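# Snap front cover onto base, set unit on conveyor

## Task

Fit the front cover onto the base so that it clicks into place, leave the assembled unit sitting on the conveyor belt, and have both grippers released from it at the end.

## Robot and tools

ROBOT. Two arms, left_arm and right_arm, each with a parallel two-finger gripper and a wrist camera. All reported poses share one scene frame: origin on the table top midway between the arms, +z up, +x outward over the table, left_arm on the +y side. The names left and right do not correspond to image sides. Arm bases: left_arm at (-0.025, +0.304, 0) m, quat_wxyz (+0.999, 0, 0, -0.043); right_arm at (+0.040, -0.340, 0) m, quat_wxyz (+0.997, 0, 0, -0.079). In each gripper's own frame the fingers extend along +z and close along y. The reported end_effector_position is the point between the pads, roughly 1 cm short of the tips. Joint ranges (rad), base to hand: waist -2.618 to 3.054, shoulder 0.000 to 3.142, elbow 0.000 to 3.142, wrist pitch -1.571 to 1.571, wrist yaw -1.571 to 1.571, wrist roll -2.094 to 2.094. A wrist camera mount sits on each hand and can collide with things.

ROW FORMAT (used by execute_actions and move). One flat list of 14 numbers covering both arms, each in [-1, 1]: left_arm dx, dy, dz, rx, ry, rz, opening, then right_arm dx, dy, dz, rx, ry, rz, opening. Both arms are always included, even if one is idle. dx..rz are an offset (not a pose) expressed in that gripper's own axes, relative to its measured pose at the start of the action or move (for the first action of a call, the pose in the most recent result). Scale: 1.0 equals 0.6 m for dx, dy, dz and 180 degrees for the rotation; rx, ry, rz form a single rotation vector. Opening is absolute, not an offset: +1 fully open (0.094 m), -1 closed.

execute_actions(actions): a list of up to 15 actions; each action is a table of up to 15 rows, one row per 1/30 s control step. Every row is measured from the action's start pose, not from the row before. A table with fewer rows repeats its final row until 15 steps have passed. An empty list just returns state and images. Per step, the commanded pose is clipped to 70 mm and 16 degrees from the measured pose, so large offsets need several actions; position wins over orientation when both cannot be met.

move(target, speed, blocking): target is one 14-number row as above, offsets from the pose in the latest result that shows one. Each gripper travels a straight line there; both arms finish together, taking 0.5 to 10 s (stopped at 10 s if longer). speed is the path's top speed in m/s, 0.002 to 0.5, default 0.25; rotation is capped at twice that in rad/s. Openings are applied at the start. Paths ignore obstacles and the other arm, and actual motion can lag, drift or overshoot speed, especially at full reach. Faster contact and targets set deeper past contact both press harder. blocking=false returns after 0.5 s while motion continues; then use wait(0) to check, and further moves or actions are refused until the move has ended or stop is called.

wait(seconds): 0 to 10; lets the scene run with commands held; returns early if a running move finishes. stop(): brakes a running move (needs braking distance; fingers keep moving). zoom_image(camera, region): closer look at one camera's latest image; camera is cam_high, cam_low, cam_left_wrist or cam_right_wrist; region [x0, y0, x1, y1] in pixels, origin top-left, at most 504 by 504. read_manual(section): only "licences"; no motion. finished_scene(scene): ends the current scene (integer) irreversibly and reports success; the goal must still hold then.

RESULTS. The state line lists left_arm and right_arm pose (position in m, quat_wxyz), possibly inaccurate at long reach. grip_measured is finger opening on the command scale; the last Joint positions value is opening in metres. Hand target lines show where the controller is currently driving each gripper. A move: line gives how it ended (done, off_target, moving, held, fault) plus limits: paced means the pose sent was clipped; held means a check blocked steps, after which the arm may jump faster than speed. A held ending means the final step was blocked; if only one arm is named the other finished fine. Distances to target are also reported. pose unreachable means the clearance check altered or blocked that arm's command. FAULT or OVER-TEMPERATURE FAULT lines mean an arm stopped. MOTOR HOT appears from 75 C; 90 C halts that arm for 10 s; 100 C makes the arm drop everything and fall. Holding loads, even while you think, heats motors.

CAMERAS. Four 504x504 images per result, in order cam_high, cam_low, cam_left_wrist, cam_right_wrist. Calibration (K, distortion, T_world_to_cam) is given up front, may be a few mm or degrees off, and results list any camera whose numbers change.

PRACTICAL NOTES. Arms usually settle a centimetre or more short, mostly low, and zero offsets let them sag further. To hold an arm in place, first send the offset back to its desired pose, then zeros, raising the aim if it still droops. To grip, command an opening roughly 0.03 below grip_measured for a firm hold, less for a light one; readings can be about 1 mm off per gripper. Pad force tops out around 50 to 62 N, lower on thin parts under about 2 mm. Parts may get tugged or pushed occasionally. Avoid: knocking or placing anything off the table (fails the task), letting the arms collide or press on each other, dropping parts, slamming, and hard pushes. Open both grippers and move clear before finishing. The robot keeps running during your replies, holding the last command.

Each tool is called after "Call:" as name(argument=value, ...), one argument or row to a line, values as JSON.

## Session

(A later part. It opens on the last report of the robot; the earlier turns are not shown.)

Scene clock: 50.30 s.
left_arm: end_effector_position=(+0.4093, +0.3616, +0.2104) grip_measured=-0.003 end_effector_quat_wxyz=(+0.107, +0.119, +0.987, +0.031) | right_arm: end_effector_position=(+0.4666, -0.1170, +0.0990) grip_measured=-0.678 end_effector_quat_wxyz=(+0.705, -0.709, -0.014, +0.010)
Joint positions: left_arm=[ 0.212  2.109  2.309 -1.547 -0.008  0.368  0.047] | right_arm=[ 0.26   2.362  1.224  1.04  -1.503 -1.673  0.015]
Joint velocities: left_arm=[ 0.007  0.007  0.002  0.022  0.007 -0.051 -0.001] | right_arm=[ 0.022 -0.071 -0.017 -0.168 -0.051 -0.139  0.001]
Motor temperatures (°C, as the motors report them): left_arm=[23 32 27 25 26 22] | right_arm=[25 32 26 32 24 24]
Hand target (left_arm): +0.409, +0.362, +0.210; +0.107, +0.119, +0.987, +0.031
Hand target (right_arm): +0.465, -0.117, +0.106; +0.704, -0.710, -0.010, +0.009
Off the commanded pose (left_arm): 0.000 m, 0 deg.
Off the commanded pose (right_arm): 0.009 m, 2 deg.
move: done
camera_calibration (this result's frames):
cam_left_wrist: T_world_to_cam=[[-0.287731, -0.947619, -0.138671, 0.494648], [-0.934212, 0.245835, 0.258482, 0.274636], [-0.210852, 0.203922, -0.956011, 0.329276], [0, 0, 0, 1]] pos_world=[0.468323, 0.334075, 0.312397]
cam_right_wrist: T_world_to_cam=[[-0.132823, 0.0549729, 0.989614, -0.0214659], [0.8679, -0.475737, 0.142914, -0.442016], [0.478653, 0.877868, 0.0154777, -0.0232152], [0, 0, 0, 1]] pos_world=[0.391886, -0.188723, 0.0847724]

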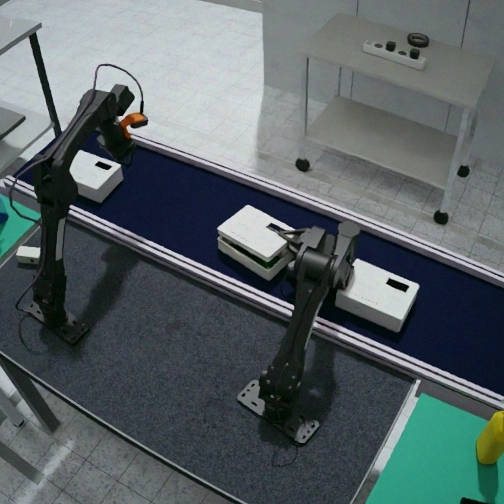

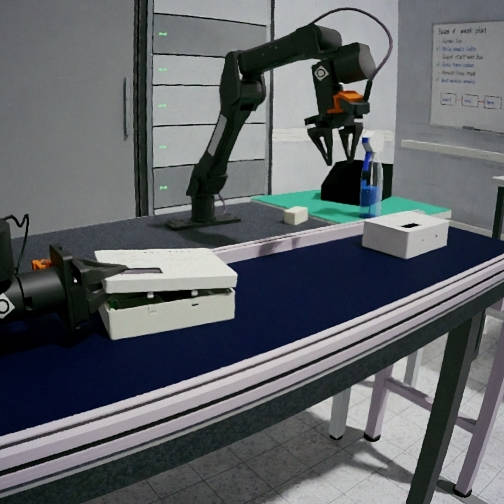

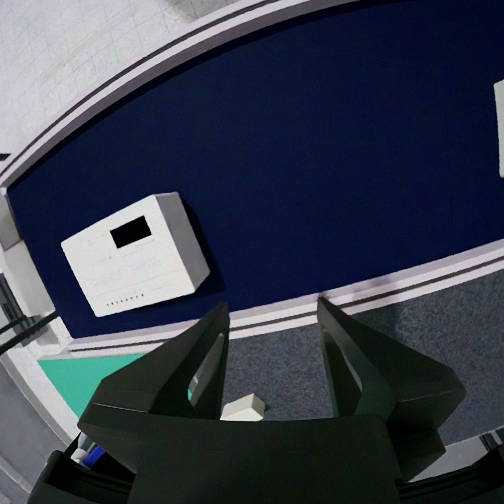

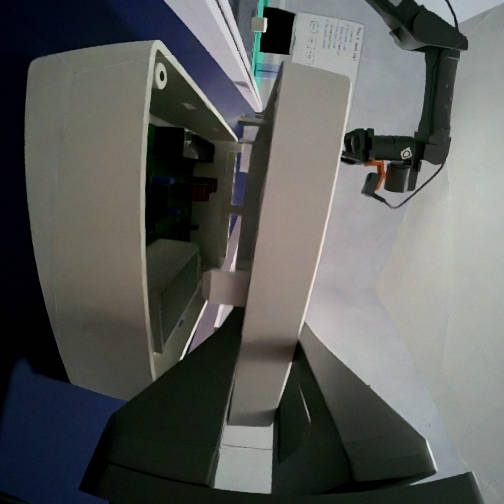

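Call:
move(
  target=[0,0,0,0,0,0,0, -0.007,0.008,0,0,0,0,-0.8],
  speed=0.04,
)

Call:
move(
  target=[0,0,0,0,0,0,0, 0,0,0,0,0,0,-0.35],
  speed=0.04,
)

Call:
move(
  target=[0,0,0,0,0,0,0, 0,0,-0.08,0,0,0,-0.35],
  speed=0.08,
)

Call:
zoom_image(
  camera="cam_low",
  region=[60, 200, 280, 350],
)

Scene clock: 51.27 s.
left_arm: end_effector_position=(+0.4093, +0.3616, +0.2104) grip_measured=-0.003 end_effector_quat_wxyz=(+0.107, +0.119, +0.987, +0.031) | right_arm: end_effector_position=(+0.4670, -0.1169, +0.1015) grip_measured=-0.678 end_effector_quat_wxyz=(+0.705, -0.709, -0.020, +0.003)
Joint positions: left_arm=[ 0.212  2.109  2.309 -1.547 -0.008  0.368  0.047] | right_arm=[ 0.26   2.354  1.224  1.029 -1.502 -1.696  0.015]
Joint velocities: left_arm=[ 0.002 -0.012  0.002 -0.022 -0.037 -0.022 -0.   ] | right_arm=[-0.007  0.007 -0.007 -0.007  0.007  0.037 -0.   ]
Motor temperatures (°C, as the motors report them): left_arm=[23 32 27 25 26 22] | right_arm=[25 32 26 32 24 24]
Hand target (left_arm): +0.409, +0.362, +0.210; +0.107, +0.119, +0.987, +0.031
Hand target (right_arm): +0.462, -0.117, +0.094; +0.704, -0.710, -0.014, +0.010
Off the commanded pose (left_arm): 0.000 m, 0 deg.
Off the commanded pose (right_arm): 0.009 m, 1 deg.
move: done
camera_calibration (this result's frames):
cam_left_wrist: T_world_to_cam=[[-0.287731, -0.947619, -0.138671, 0.494648], [-0.934212, 0.245835, 0.258482, 0.274636], [-0.210852, 0.203922, -0.956011, 0.329276], [0, 0, 0, 1]] pos_world=[0.468323, 0.334075, 0.312397]
cam_right_wrist: T_world_to_cam=[[-0.151616, 0.0548929, 0.986914, -0.014844], [0.864362, -0.476965, 0.159318, -0.442804], [0.479469, 0.877206, 0.0248681, -0.0248342], [0, 0, 0, 1]] pos_world=[0.3924, -0.188602, 0.0858139]

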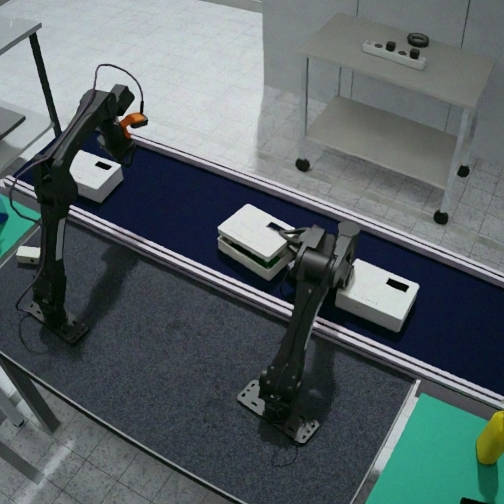

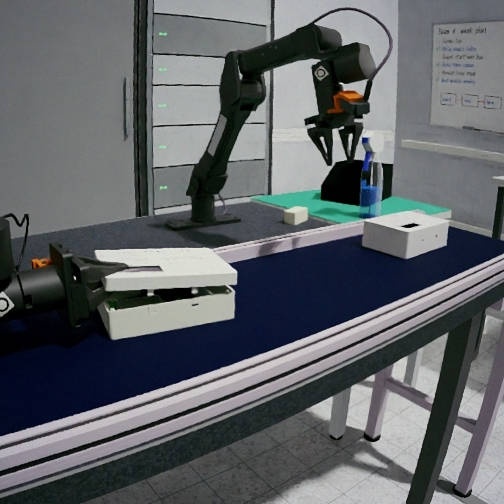

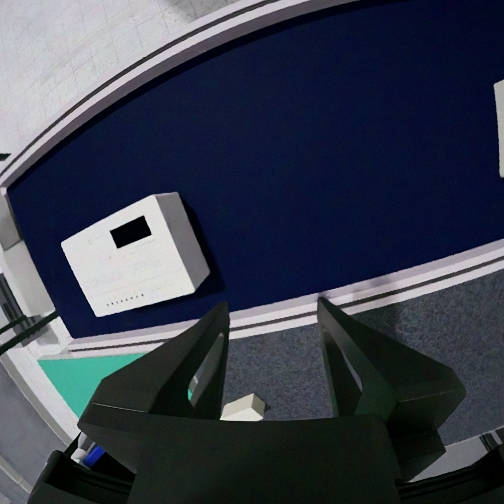

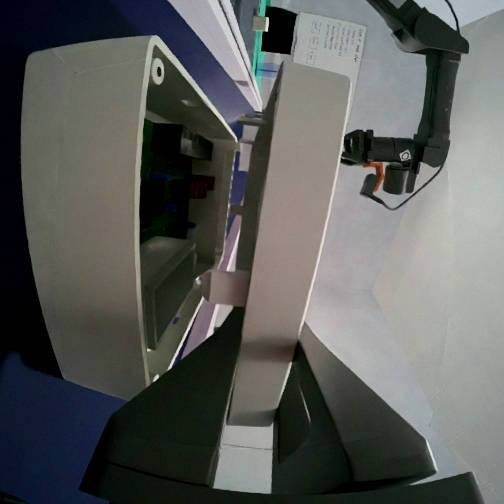

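Scene clock: 51.77 s.
left_arm: end_effector_position=(+0.4093, +0.3616, +0.2104) grip_measured=-0.003 end_effector_quat_wxyz=(+0.107, +0.119, +0.987, +0.031) | right_arm: end_effector_position=(+0.4670, -0.1169, +0.1015) grip_measured=-0.352 end_effector_quat_wxyz=(+0.705, -0.709, -0.021, +0.003)
Joint positions: left_arm=[ 0.212  2.109  2.309 -1.547 -0.008  0.368  0.047] | right_arm=[ 0.26   2.354  1.224  1.03  -1.502 -1.696  0.03 ]
Joint velocities: left_arm=[ 0.007  0.007 -0.027 -0.022 -0.037 -0.051 -0.001] | right_arm=[-0.007 -0.007 -0.007 -0.022  0.051 -0.066  0.001]
Motor temperatures (°C, as the motors report them): left_arm=[23 32 27 25 26 22] | right_arm=[25 33 26 32 24 24]
Hand target (left_arm): +0.409, +0.362, +0.210; +0.107, +0.119, +0.987, +0.031
Hand target (right_arm): +0.467, -0.117, +0.101; +0.705, -0.709, -0.020, +0.003
Off the commanded pose (left_arm): 0.000 m, 0 deg.
Off the commanded pose (right_arm): 0.000 m, 0 deg.
move: done
camera_calibration (this result's frames):
cam_left_wrist: T_world_to_cam=[[-0.287731, -0.947619, -0.138671, 0.494648], [-0.934212, 0.245835, 0.258482, 0.274636], [-0.210852, 0.203922, -0.956011, 0.329276], [0, 0, 0, 1]] pos_world=[0.468323, 0.334075, 0.312397]
cam_right_wrist: T_world_to_cam=[[-0.152367, 0.0548422, 0.986801, -0.0145183], [0.864242, -0.476971, 0.159951, -0.44282], [0.479448, 0.877206, 0.0252777, -0.0248683], [0, 0, 0, 1]] pos_world=[0.392415, -0.188602, 0.0857849]

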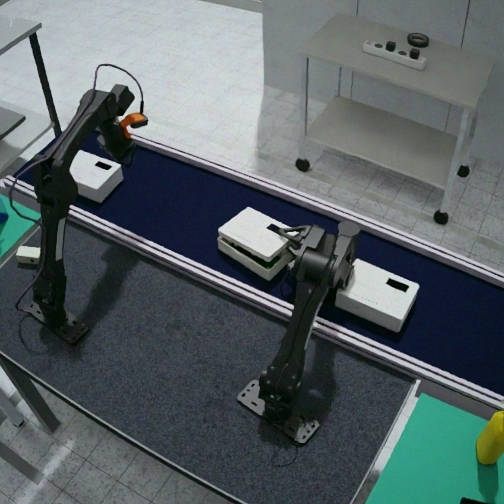

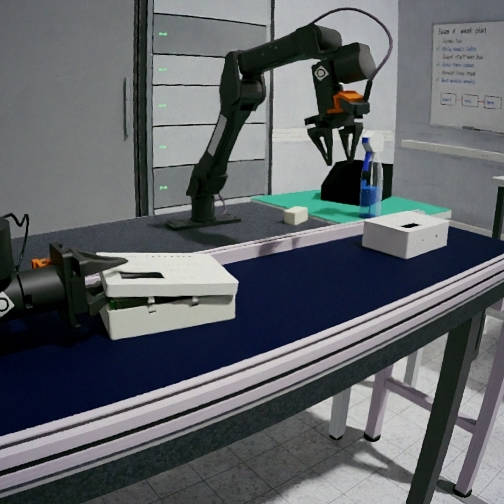

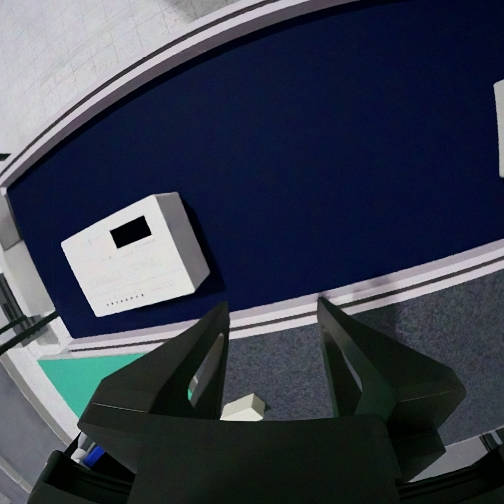

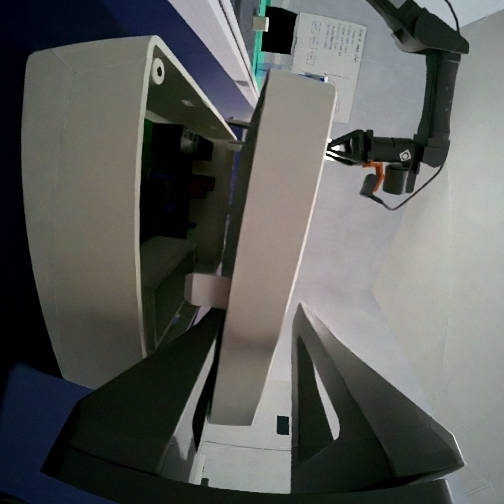

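Scene clock: 52.70 s.
left_arm: end_effector_position=(+0.4093, +0.3616, +0.2104) grip_measured=-0.003 end_effector_quat_wxyz=(+0.107, +0.119, +0.987, +0.031) | right_arm: end_effector_position=(+0.4741, -0.1582, +0.0990) grip_measured=-0.352 end_effector_quat_wxyz=(+0.706, -0.708, -0.005, -0.020)
Joint positions: left_arm=[ 0.212  2.109  2.309 -1.547 -0.008  0.368  0.047] | right_arm=[ 0.165  2.35   1.2    1.041 -1.543 -1.715  0.03 ]
Joint velocities: left_arm=[-0.017 -0.002 -0.012 -0.037 -0.037 -0.037 -0.001] | right_arm=[-0.002  0.012  0.017 -0.007  0.051  0.051  0.001]
Motor temperatures (°C, as the motors report them): left_arm=[23 32 27 25 26 22] | right_arm=[25 33 26 32 24 24]
Hand target (left_arm): +0.409, +0.362, +0.210; +0.107, +0.119, +0.987, +0.031
Hand target (right_arm): +0.469, -0.165, +0.101; +0.706, -0.708, -0.002, -0.017
Off the commanded pose (left_arm): 0.000 m, 0 deg.
Off the commanded pose (right_arm): 0.009 m, 3 deg.
joint sent to its limit (right arm) — the command would take joint 5 (wrist yaw) past its lower limit, so that joint was sent only as far as its limit.
move: off_target (right_arm)
camera_calibration (this result's frames):
cam_left_wrist: T_world_to_cam=[[-0.287731, -0.947619, -0.138671, 0.494648], [-0.934212, 0.245835, 0.258482, 0.274636], [-0.210852, 0.203922, -0.956011, 0.329276], [0, 0, 0, 1]] pos_world=[0.468323, 0.334075, 0.312397]
cam_right_wrist: T_world_to_cam=[[-0.159233, 0.0593882, 0.985453, -0.00462717], [0.83562, -0.523445, 0.166568, -0.46265], [0.525723, 0.849987, 0.0337239, -0.0191174], [0, 0, 0, 1]] pos_world=[0.395913, -0.225647, 0.0822672]

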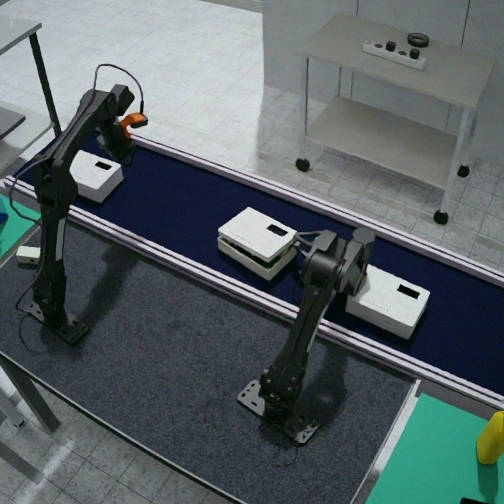

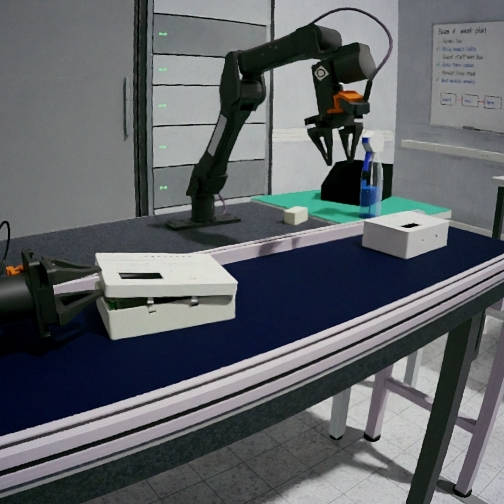

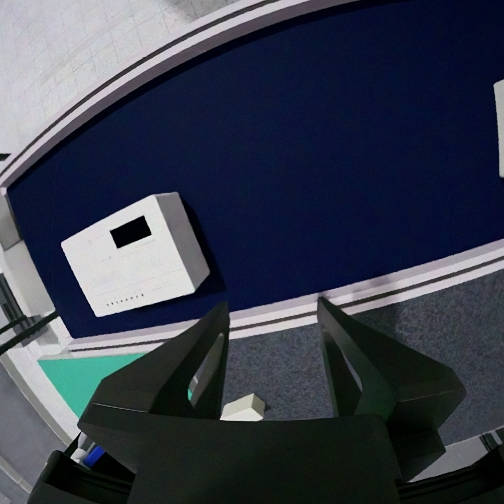

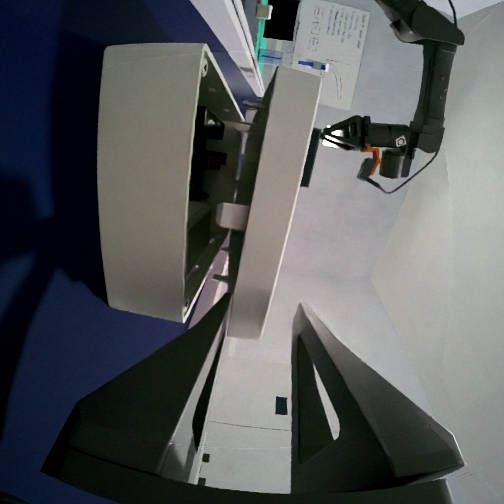

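Region (60, 200, 280, 350) of cam_low's 504x504 image, scaled by 2.291, with more detail than that image has; it fills the top 344 rows of this view, and the rest is white.

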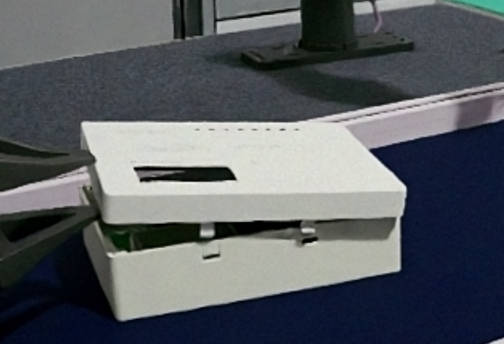

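Call:
move(
  target=[0,0,0,0,0,0,0, -0.01,-0.004,0.06,0,0,0,-0.35],
  speed=0.08,
)

Call:
move(
  target=[0,0,0,0,0,0,0, 0,0,0,0,0,0,-0.8],
  speed=0.04,
)

Call:
move(
  target=[0,0,0,0,0,0,0, 0,-0.03,0,0,0,0,-0.8],
  speed=0.06,
)

Call:
move(
  target=[0,0,0,0,0,0,0, -0.025,0,0,0,0,0,-0.8],
  speed=0.06,
)

Call:
zoom_image(
  camera="cam_low",
  region=[60, 200, 280, 350],
)

Call:
zoom_image(
  camera="cam_high",
  region=[150, 150, 350, 300],
)

Scene clock: 53.90 s.
left_arm: end_effector_position=(+0.4093, +0.3616, +0.2104) grip_measured=-0.003 end_effector_quat_wxyz=(+0.107, +0.119, +0.987, +0.031) | right_arm: end_effector_position=(+0.4713, -0.1242, +0.1009) grip_measured=-0.352 end_effector_quat_wxyz=(+0.704, -0.709, -0.015, -0.025)
Joint positions: left_arm=[ 0.212  2.109  2.309 -1.547 -0.008  0.368  0.047] | right_arm=[ 0.244  2.35   1.2    1.08  -1.471 -1.698  0.03 ]
Joint velocities: left_arm=[-0.002  0.007 -0.007 -0.037  0.022  0.051 -0.   ] | right_arm=[-0.007  0.007 -0.002  0.022 -0.007 -0.022 -0.   ]
Motor temperatures (°C, as the motors report them): left_arm=[23 32 27 25 26 22] | right_arm=[25 33 26 32 24 24]
Hand target (left_arm): +0.409, +0.362, +0.210; +0.107, +0.119, +0.987, +0.031
Hand target (right_arm): +0.468, -0.122, +0.102; +0.704, -0.710, -0.005, -0.020
Off the commanded pose (left_arm): 0.000 m, 0 deg.
Off the commanded pose (right_arm): 0.003 m, 1 deg.
move: done
camera_calibration (this result's frames):
cam_left_wrist: T_world_to_cam=[[-0.287731, -0.947619, -0.138671, 0.494648], [-0.934212, 0.245835, 0.258482, 0.274636], [-0.210852, 0.203922, -0.956011, 0.329276], [0, 0, 0, 1]] pos_world=[0.468323, 0.334075, 0.312397]
cam_right_wrist: T_world_to_cam=[[-0.180179, 0.0624364, 0.98165, 0.00167644], [0.835811, -0.516457, 0.186259, -0.44408], [0.518609, 0.854034, 0.0408695, -0.0434593], [0, 0, 0, 1]] pos_world=[0.394007, -0.192337, 0.0828443]

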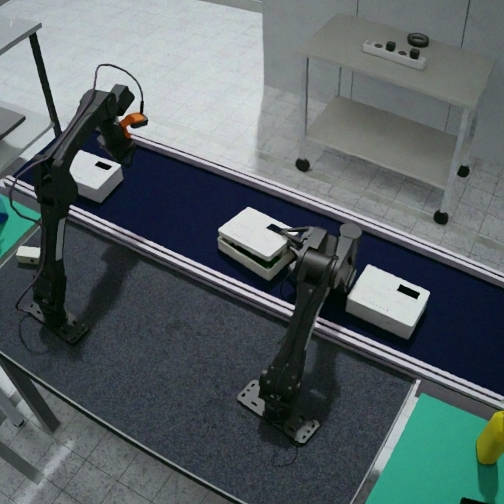

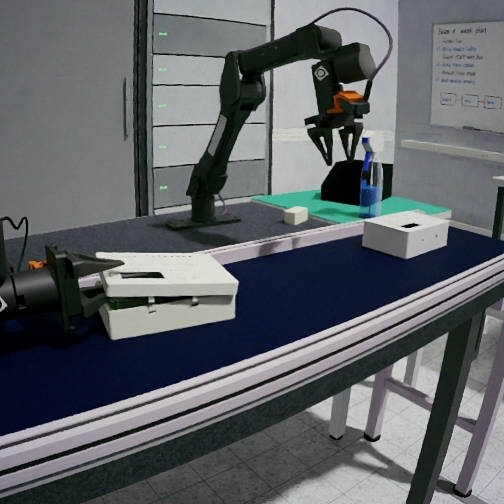

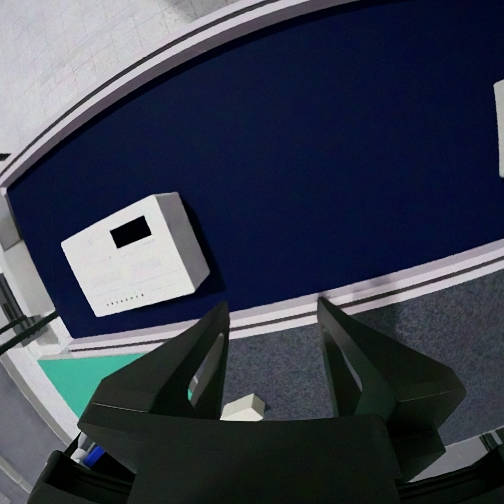

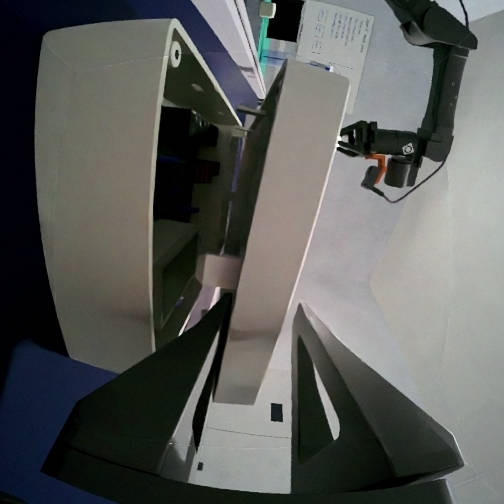

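Scene clock: 54.40 s.
left_arm: end_effector_position=(+0.4093, +0.3616, +0.2104) grip_measured=-0.003 end_effector_quat_wxyz=(+0.107, +0.119, +0.987, +0.031) | right_arm: end_effector_position=(+0.4710, -0.1242, +0.1012) grip_measured=-0.667 end_effector_quat_wxyz=(+0.704, -0.709, -0.016, -0.025)
Joint positions: left_arm=[ 0.212  2.109  2.309 -1.547 -0.008  0.368  0.047] | right_arm=[ 0.244  2.35   1.2    1.082 -1.473 -1.697  0.016]
Joint velocities: left_arm=[-0.007  0.002  0.007 -0.037 -0.037 -0.037 -0.001] | right_arm=[-0.002  0.002  0.002 -0.037  0.037 -0.007 -0.   ]
Motor temperatures (°C, as the motors report them): left_arm=[23 32 27 25 26 22] | right_arm=[25 33 26 32 24 24]
Hand target (left_arm): +0.409, +0.362, +0.210; +0.107, +0.119, +0.987, +0.031
Hand target (right_arm): +0.471, -0.124, +0.101; +0.704, -0.709, -0.015, -0.025
Off the commanded pose (left_arm): 0.000 m, 0 deg.
Off the commanded pose (right_arm): 0.000 m, 0 deg.
move: done
camera_calibration (this result's frames):
cam_left_wrist: T_world_to_cam=[[-0.287731, -0.947619, -0.138671, 0.494648], [-0.934212, 0.245835, 0.258482, 0.274636], [-0.210852, 0.203922, -0.956011, 0.329276], [0, 0, 0, 1]] pos_world=[0.468323, 0.334075, 0.312397]
cam_right_wrist: T_world_to_cam=[[-0.181773, 0.0617253, 0.981401, 0.00205287], [0.836507, -0.514943, 0.187324, -0.444103], [0.516928, 0.855, 0.0419692, -0.0425072], [0, 0, 0, 1]] pos_world=[0.393842, -0.192471, 0.0829603]

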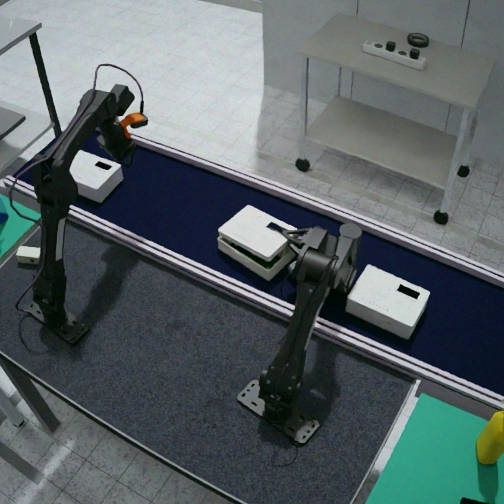

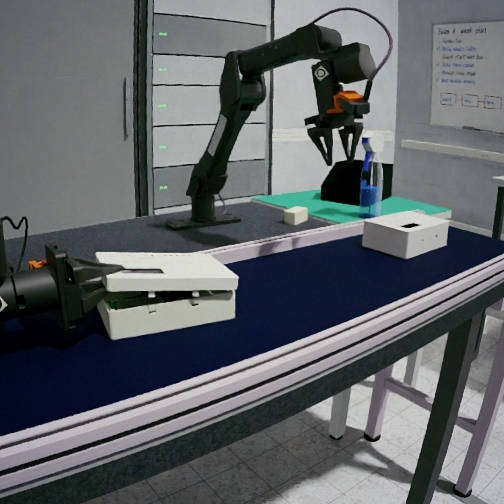

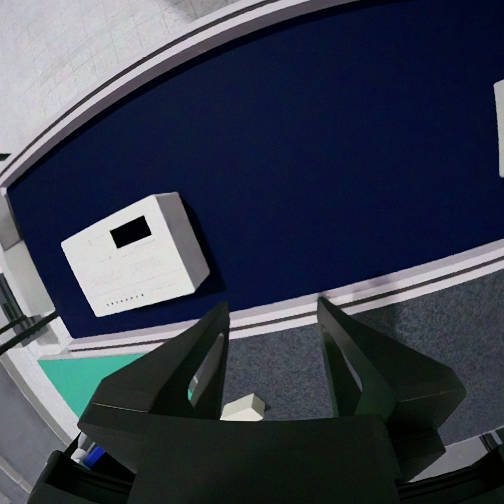

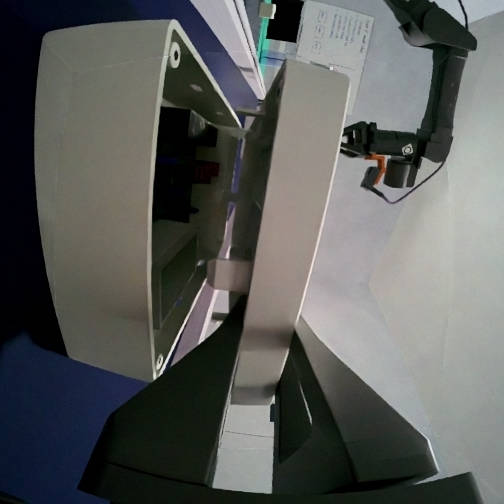

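Scene clock: 55.17 s.
left_arm: end_effector_position=(+0.4093, +0.3616, +0.2104) grip_measured=-0.003 end_effector_quat_wxyz=(+0.107, +0.119, +0.987, +0.031) | right_arm: end_effector_position=(+0.4713, -0.1242, +0.1116) grip_measured=-0.667 end_effector_quat_wxyz=(+0.705, -0.708, -0.023, -0.031)
Joint positions: left_arm=[ 0.212  2.109  2.309 -1.547 -0.008  0.368  0.047] | right_arm=[ 0.244  2.326  1.2    1.082 -1.473 -1.691  0.016]
Joint velocities: left_arm=[-0.007  0.012 -0.012  0.007 -0.007 -0.007 -0.   ] | right_arm=[-0.027  0.002  0.002 -0.007  0.022 -0.037 -0.   ]
Motor temperatures (°C, as the motors report them): left_arm=[23 32 27 25 26 22] | right_arm=[25 33 26 32 24 24]
Hand target (left_arm): +0.409, +0.362, +0.210; +0.107, +0.119, +0.987, +0.031
Hand target (right_arm): +0.470, -0.124, +0.119; +0.705, -0.708, -0.016, -0.025
Off the commanded pose (left_arm): 0.000 m, 0 deg.
Off the commanded pose (right_arm): 0.008 m, 1 deg.
move: done
camera_calibration (this result's frames):
cam_left_wrist: T_world_to_cam=[[-0.287731, -0.947619, -0.138671, 0.494648], [-0.934212, 0.245835, 0.258482, 0.274636], [-0.210852, 0.203922, -0.956011, 0.329276], [0, 0, 0, 1]] pos_world=[0.468323, 0.334075, 0.312397]
cam_right_wrist: T_world_to_cam=[[-0.200371, 0.0596263, 0.977904, 0.000744838], [0.832796, -0.515385, 0.202064, -0.446251], [0.516046, 0.854882, 0.0536119, -0.0440223], [0, 0, 0, 1]] pos_world=[0.394502, -0.192402, 0.0918027]

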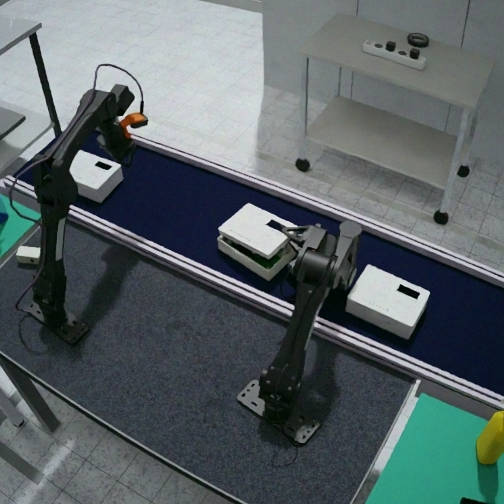

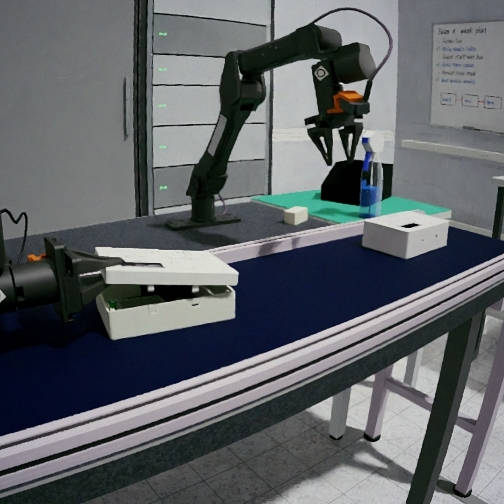

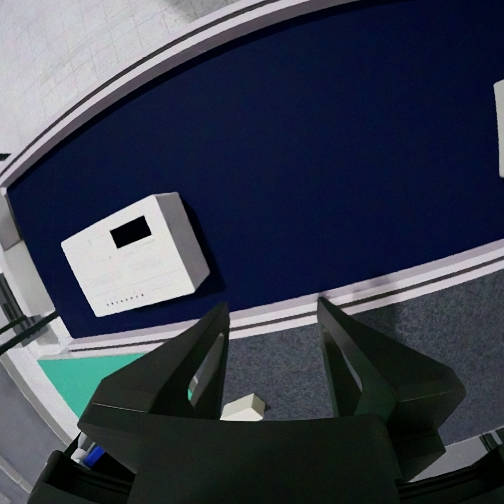

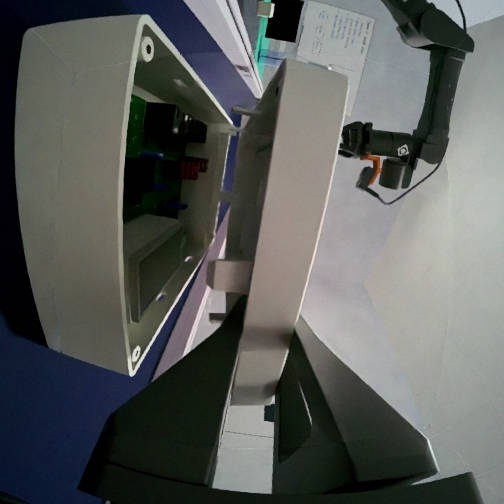

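Scene clock: 55.90 s.
left_arm: end_effector_position=(+0.4093, +0.3616, +0.2104) grip_measured=-0.003 end_effector_quat_wxyz=(+0.107, +0.119, +0.987, +0.031) | right_arm: end_effector_position=(+0.4609, -0.1251, +0.1033) grip_measured=-0.667 end_effector_quat_wxyz=(+0.704, -0.709, -0.016, -0.028)
Joint positions: left_arm=[ 0.212  2.109  2.309 -1.547 -0.008  0.368  0.047] | right_arm=[ 0.244  2.319  1.143  1.109 -1.468 -1.698  0.016]
Joint velocities: left_arm=[ 0.002  0.007 -0.007  0.007 -0.037  0.081 -0.001] | right_arm=[ 0.017 -0.007  0.007  0.051 -0.037  0.022 -0.   ]
Motor temperatures (°C, as the motors report them): left_arm=[23 32 27 25 26 22] | right_arm=[25 33 26 32 24 24]
Hand target (left_arm): +0.409, +0.362, +0.210; +0.107, +0.119, +0.987, +0.031
Hand target (right_arm): +0.456, -0.124, +0.110; +0.705, -0.708, -0.023, -0.031
Off the commanded pose (left_arm): 0.000 m, 0 deg.
Off the commanded pose (right_arm): 0.009 m, 1 deg.
move: done
camera_calibration (this result's frames):
cam_left_wrist: T_world_to_cam=[[-0.287731, -0.947619, -0.138671, 0.494648], [-0.934212, 0.245835, 0.258482, 0.274636], [-0.210852, 0.203922, -0.956011, 0.329276], [0, 0, 0, 1]] pos_world=[0.468323, 0.334075, 0.312397]
cam_right_wrist: T_world_to_cam=[[-0.184482, 0.0628511, 0.980824, -0.000315794], [0.833374, -0.519022, 0.190008, -0.435884], [0.521012, 0.852447, 0.0433721, -0.0389088], [0, 0, 0, 1]] pos_world=[0.383469, -0.193046, 0.0848186]

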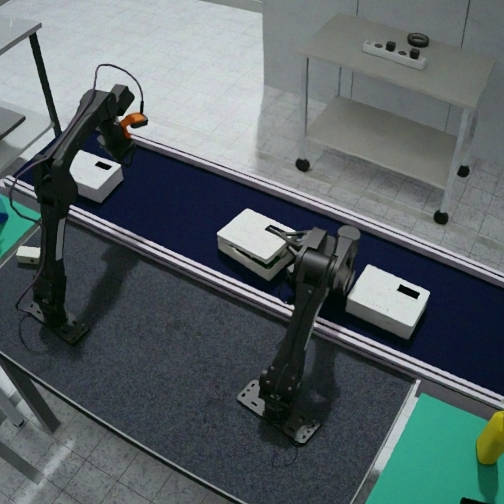

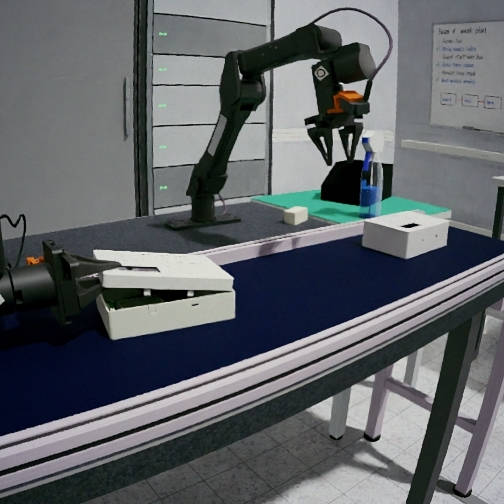

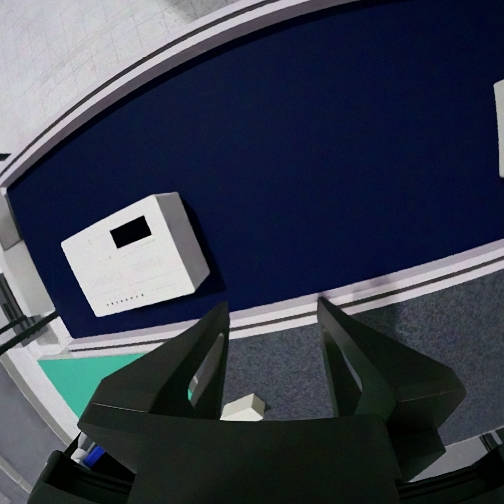

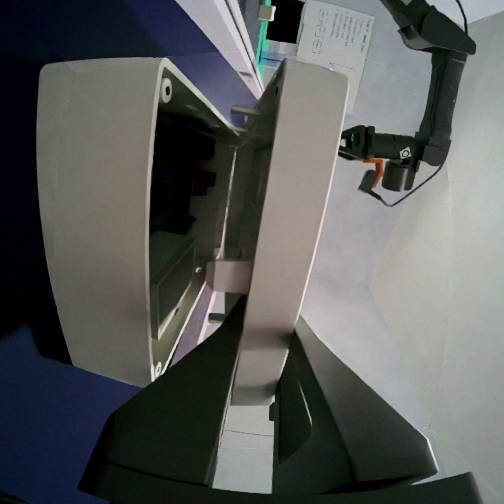

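Region (60, 200, 280, 350) of cam_low's 504x504 image, scaled by 2.291, with more detail than that image has; it fills the top 344 rows of this view, and the rest is white.

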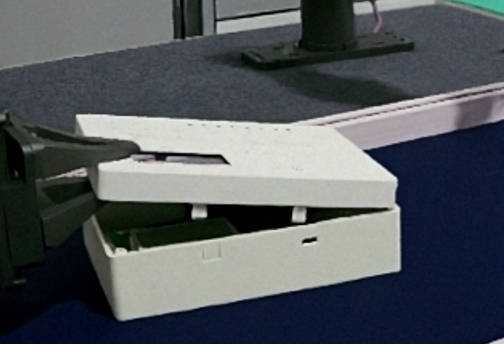

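Region (150, 150, 350, 300) of cam_high's 504x504 image, scaled by 2.520, with more detail than that image has; it fills the top 378 rows of this view, and the rest is white.

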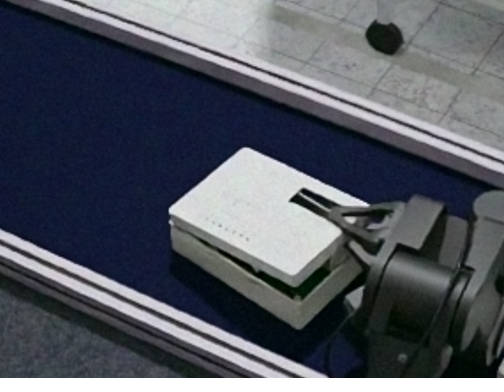

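Call:
move(
  target=[0,0,0,0,0,0,0, 0,0,0.005,0,0,0,-0.35],
  speed=0.04,
)

Call:
move(
  target=[0,0,0,0,0,0,0, 0,0,-0.08,0,0,0,-0.35],
  speed=0.08,
)

Call:
zoom_image(
  camera="cam_low",
  region=[60, 200, 280, 350],
)

Call:
zoom_image(
  camera="cam_high",
  region=[150, 150, 350, 300],
)

Scene clock: 56.83 s.
left_arm: end_effector_position=(+0.4093, +0.3616, +0.2104) grip_measured=-0.003 end_effector_quat_wxyz=(+0.107, +0.119, +0.987, +0.031) | right_arm: end_effector_position=(+0.4609, -0.1251, +0.1035) grip_measured=-0.352 end_effector_quat_wxyz=(+0.704, -0.709, -0.016, -0.028)
Joint positions: left_arm=[ 0.212  2.109  2.309 -1.547 -0.008  0.368  0.047] | right_arm=[ 0.244  2.319  1.143  1.111 -1.468 -1.698  0.03 ]
Joint velocities: left_arm=[-0.002  0.007 -0.022  0.037  0.037  0.081 -0.   ] | right_arm=[-0.012  0.002 -0.007 -0.11   0.007 -0.007  0.001]
Motor temperatures (°C, as the motors report them): left_arm=[23 32 27 25 26 22] | right_arm=[25 33 26 32 24 24]
Hand target (left_arm): +0.409, +0.362, +0.210; +0.107, +0.119, +0.987, +0.031
Hand target (right_arm): +0.461, -0.122, +0.103; +0.704, -0.709, -0.016, -0.028
Off the commanded pose (left_arm): 0.000 m, 0 deg.
Off the commanded pose (right_arm): 0.003 m, 0 deg.
move: done
camera_calibration (this result's frames):
cam_left_wrist: T_world_to_cam=[[-0.287731, -0.947619, -0.138671, 0.494648], [-0.934212, 0.245835, 0.258482, 0.274636], [-0.210852, 0.203922, -0.956011, 0.329276], [0, 0, 0, 1]] pos_world=[0.468323, 0.334075, 0.312397]
cam_right_wrist: T_world_to_cam=[[-0.187091, 0.0626277, 0.980344, 0.000679512], [0.832866, -0.519066, 0.192106, -0.43593], [0.520894, 0.852437, 0.0449523, -0.0390392], [0, 0, 0, 1]] pos_world=[0.383534, -0.193041, 0.0848335]

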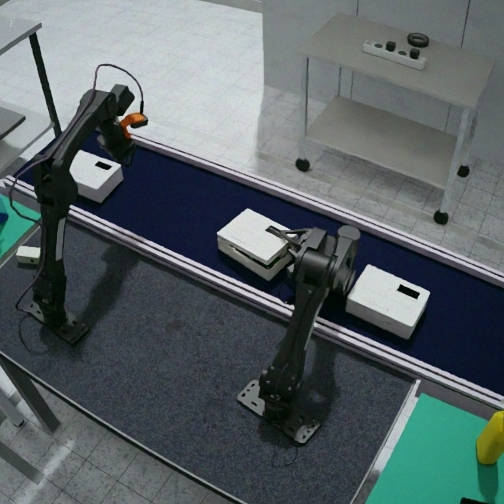

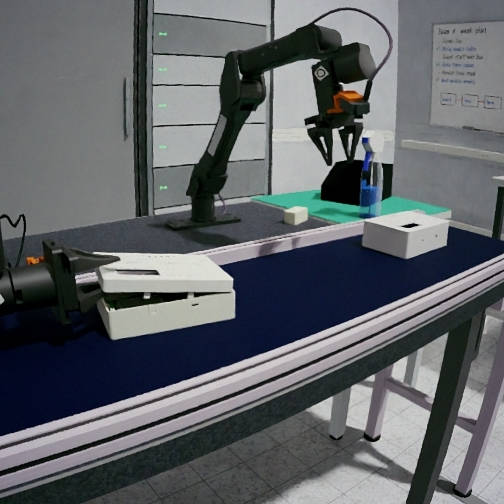

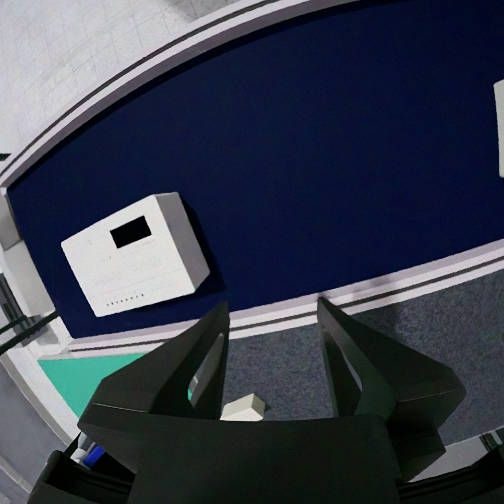

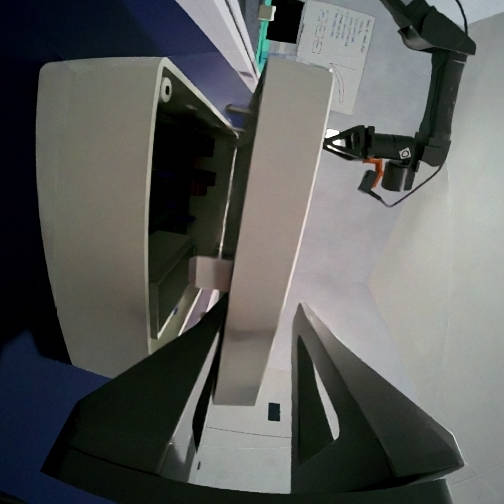

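Scene clock: 57.73 s.
left_arm: end_effector_position=(+0.4093, +0.3616, +0.2104) grip_measured=-0.003 end_effector_quat_wxyz=(+0.107, +0.119, +0.987, +0.031) | right_arm: end_effector_position=(+0.4672, -0.1673, +0.1043) grip_measured=-0.352 end_effector_quat_wxyz=(+0.705, -0.708, -0.014, -0.045)
Joint positions: left_arm=[ 0.212  2.109  2.309 -1.547 -0.008  0.368  0.047] | right_arm=[ 0.144  2.319  1.143  1.111 -1.542 -1.718  0.03 ]
Joint velocities: left_arm=[-0.007 -0.002 -0.007  0.007 -0.007 -0.022 -0.   ] | right_arm=[-0.012 -0.012 -0.012 -0.095  0.007 -0.125 -0.001]
Motor temperatures (°C, as the motors report them): left_arm=[23 32 27 25 26 22] | right_arm=[25 33 26 32 24 24]
Hand target (left_arm): +0.409, +0.362, +0.210; +0.107, +0.119, +0.987, +0.031
Hand target (right_arm): +0.461, -0.173, +0.103; +0.706, -0.707, -0.008, -0.037
Off the commanded pose (left_arm): 0.000 m, 0 deg.
Off the commanded pose (right_arm): 0.009 m, 2 deg.
joint sent to its limit (right arm) — the command would take joint 5 (wrist yaw) past its lower limit, so that joint was sent only as far as its limit.
move: done
camera_calibration (this result's frames):
cam_left_wrist: T_world_to_cam=[[-0.287731, -0.947619, -0.138671, 0.494648], [-0.934212, 0.245835, 0.258482, 0.274636], [-0.210852, 0.203922, -0.956011, 0.329276], [0, 0, 0, 1]] pos_world=[0.468323, 0.334075, 0.312397]
cam_right_wrist: T_world_to_cam=[[-0.205037, 0.0637656, 0.976675, 0.0126299], [0.814876, -0.54163, 0.206432, -0.460097], [0.54216, 0.838195, 0.0590931, -0.0201974], [0, 0, 0, 1]] pos_world=[0.388462, -0.233078, 0.0838369]

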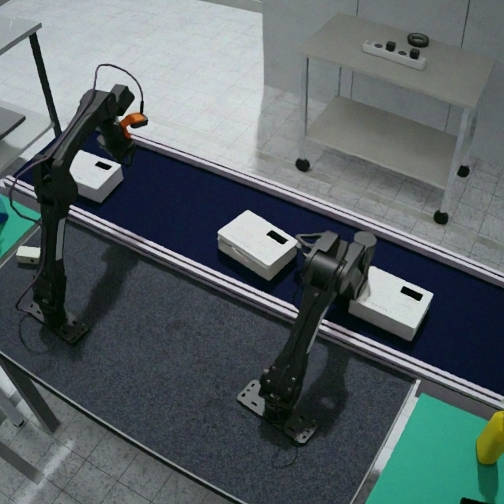

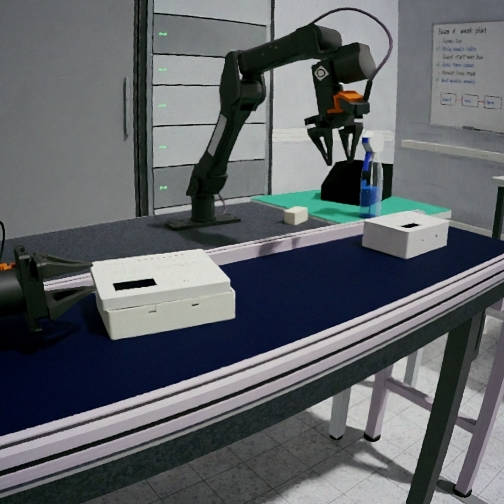

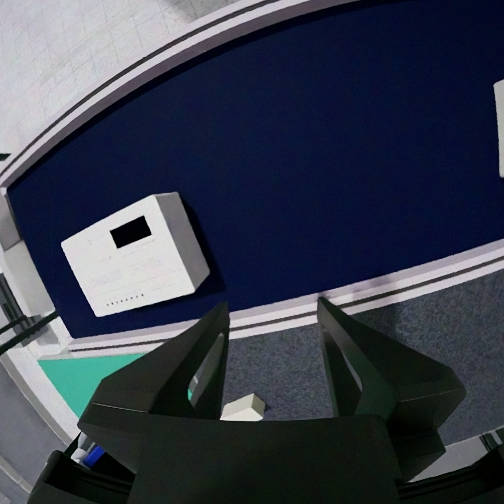

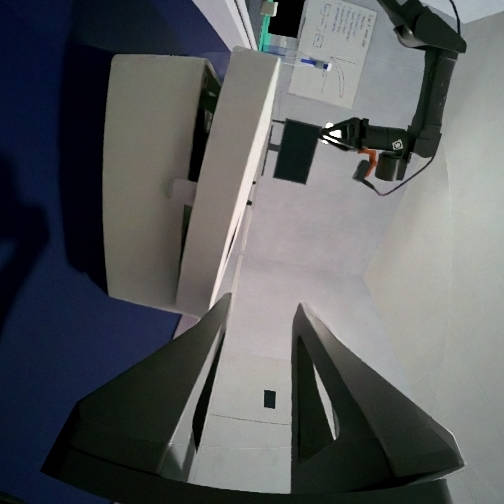

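Region (60, 200, 280, 350) of cam_low's 504x504 image, scaled by 2.291, with more detail than that image has; it fills the top 344 rows of this view, and the rest is white.

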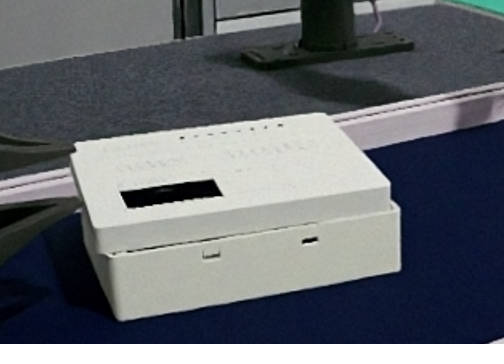

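Region (150, 150, 350, 300) of cam_high's 504x504 image, scaled by 2.520, with more detail than that image has; it fills the top 378 rows of this view, and the rest is white.

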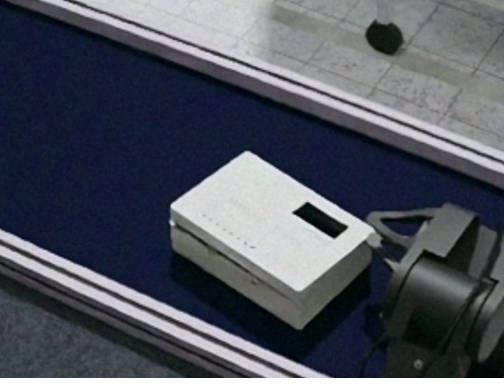

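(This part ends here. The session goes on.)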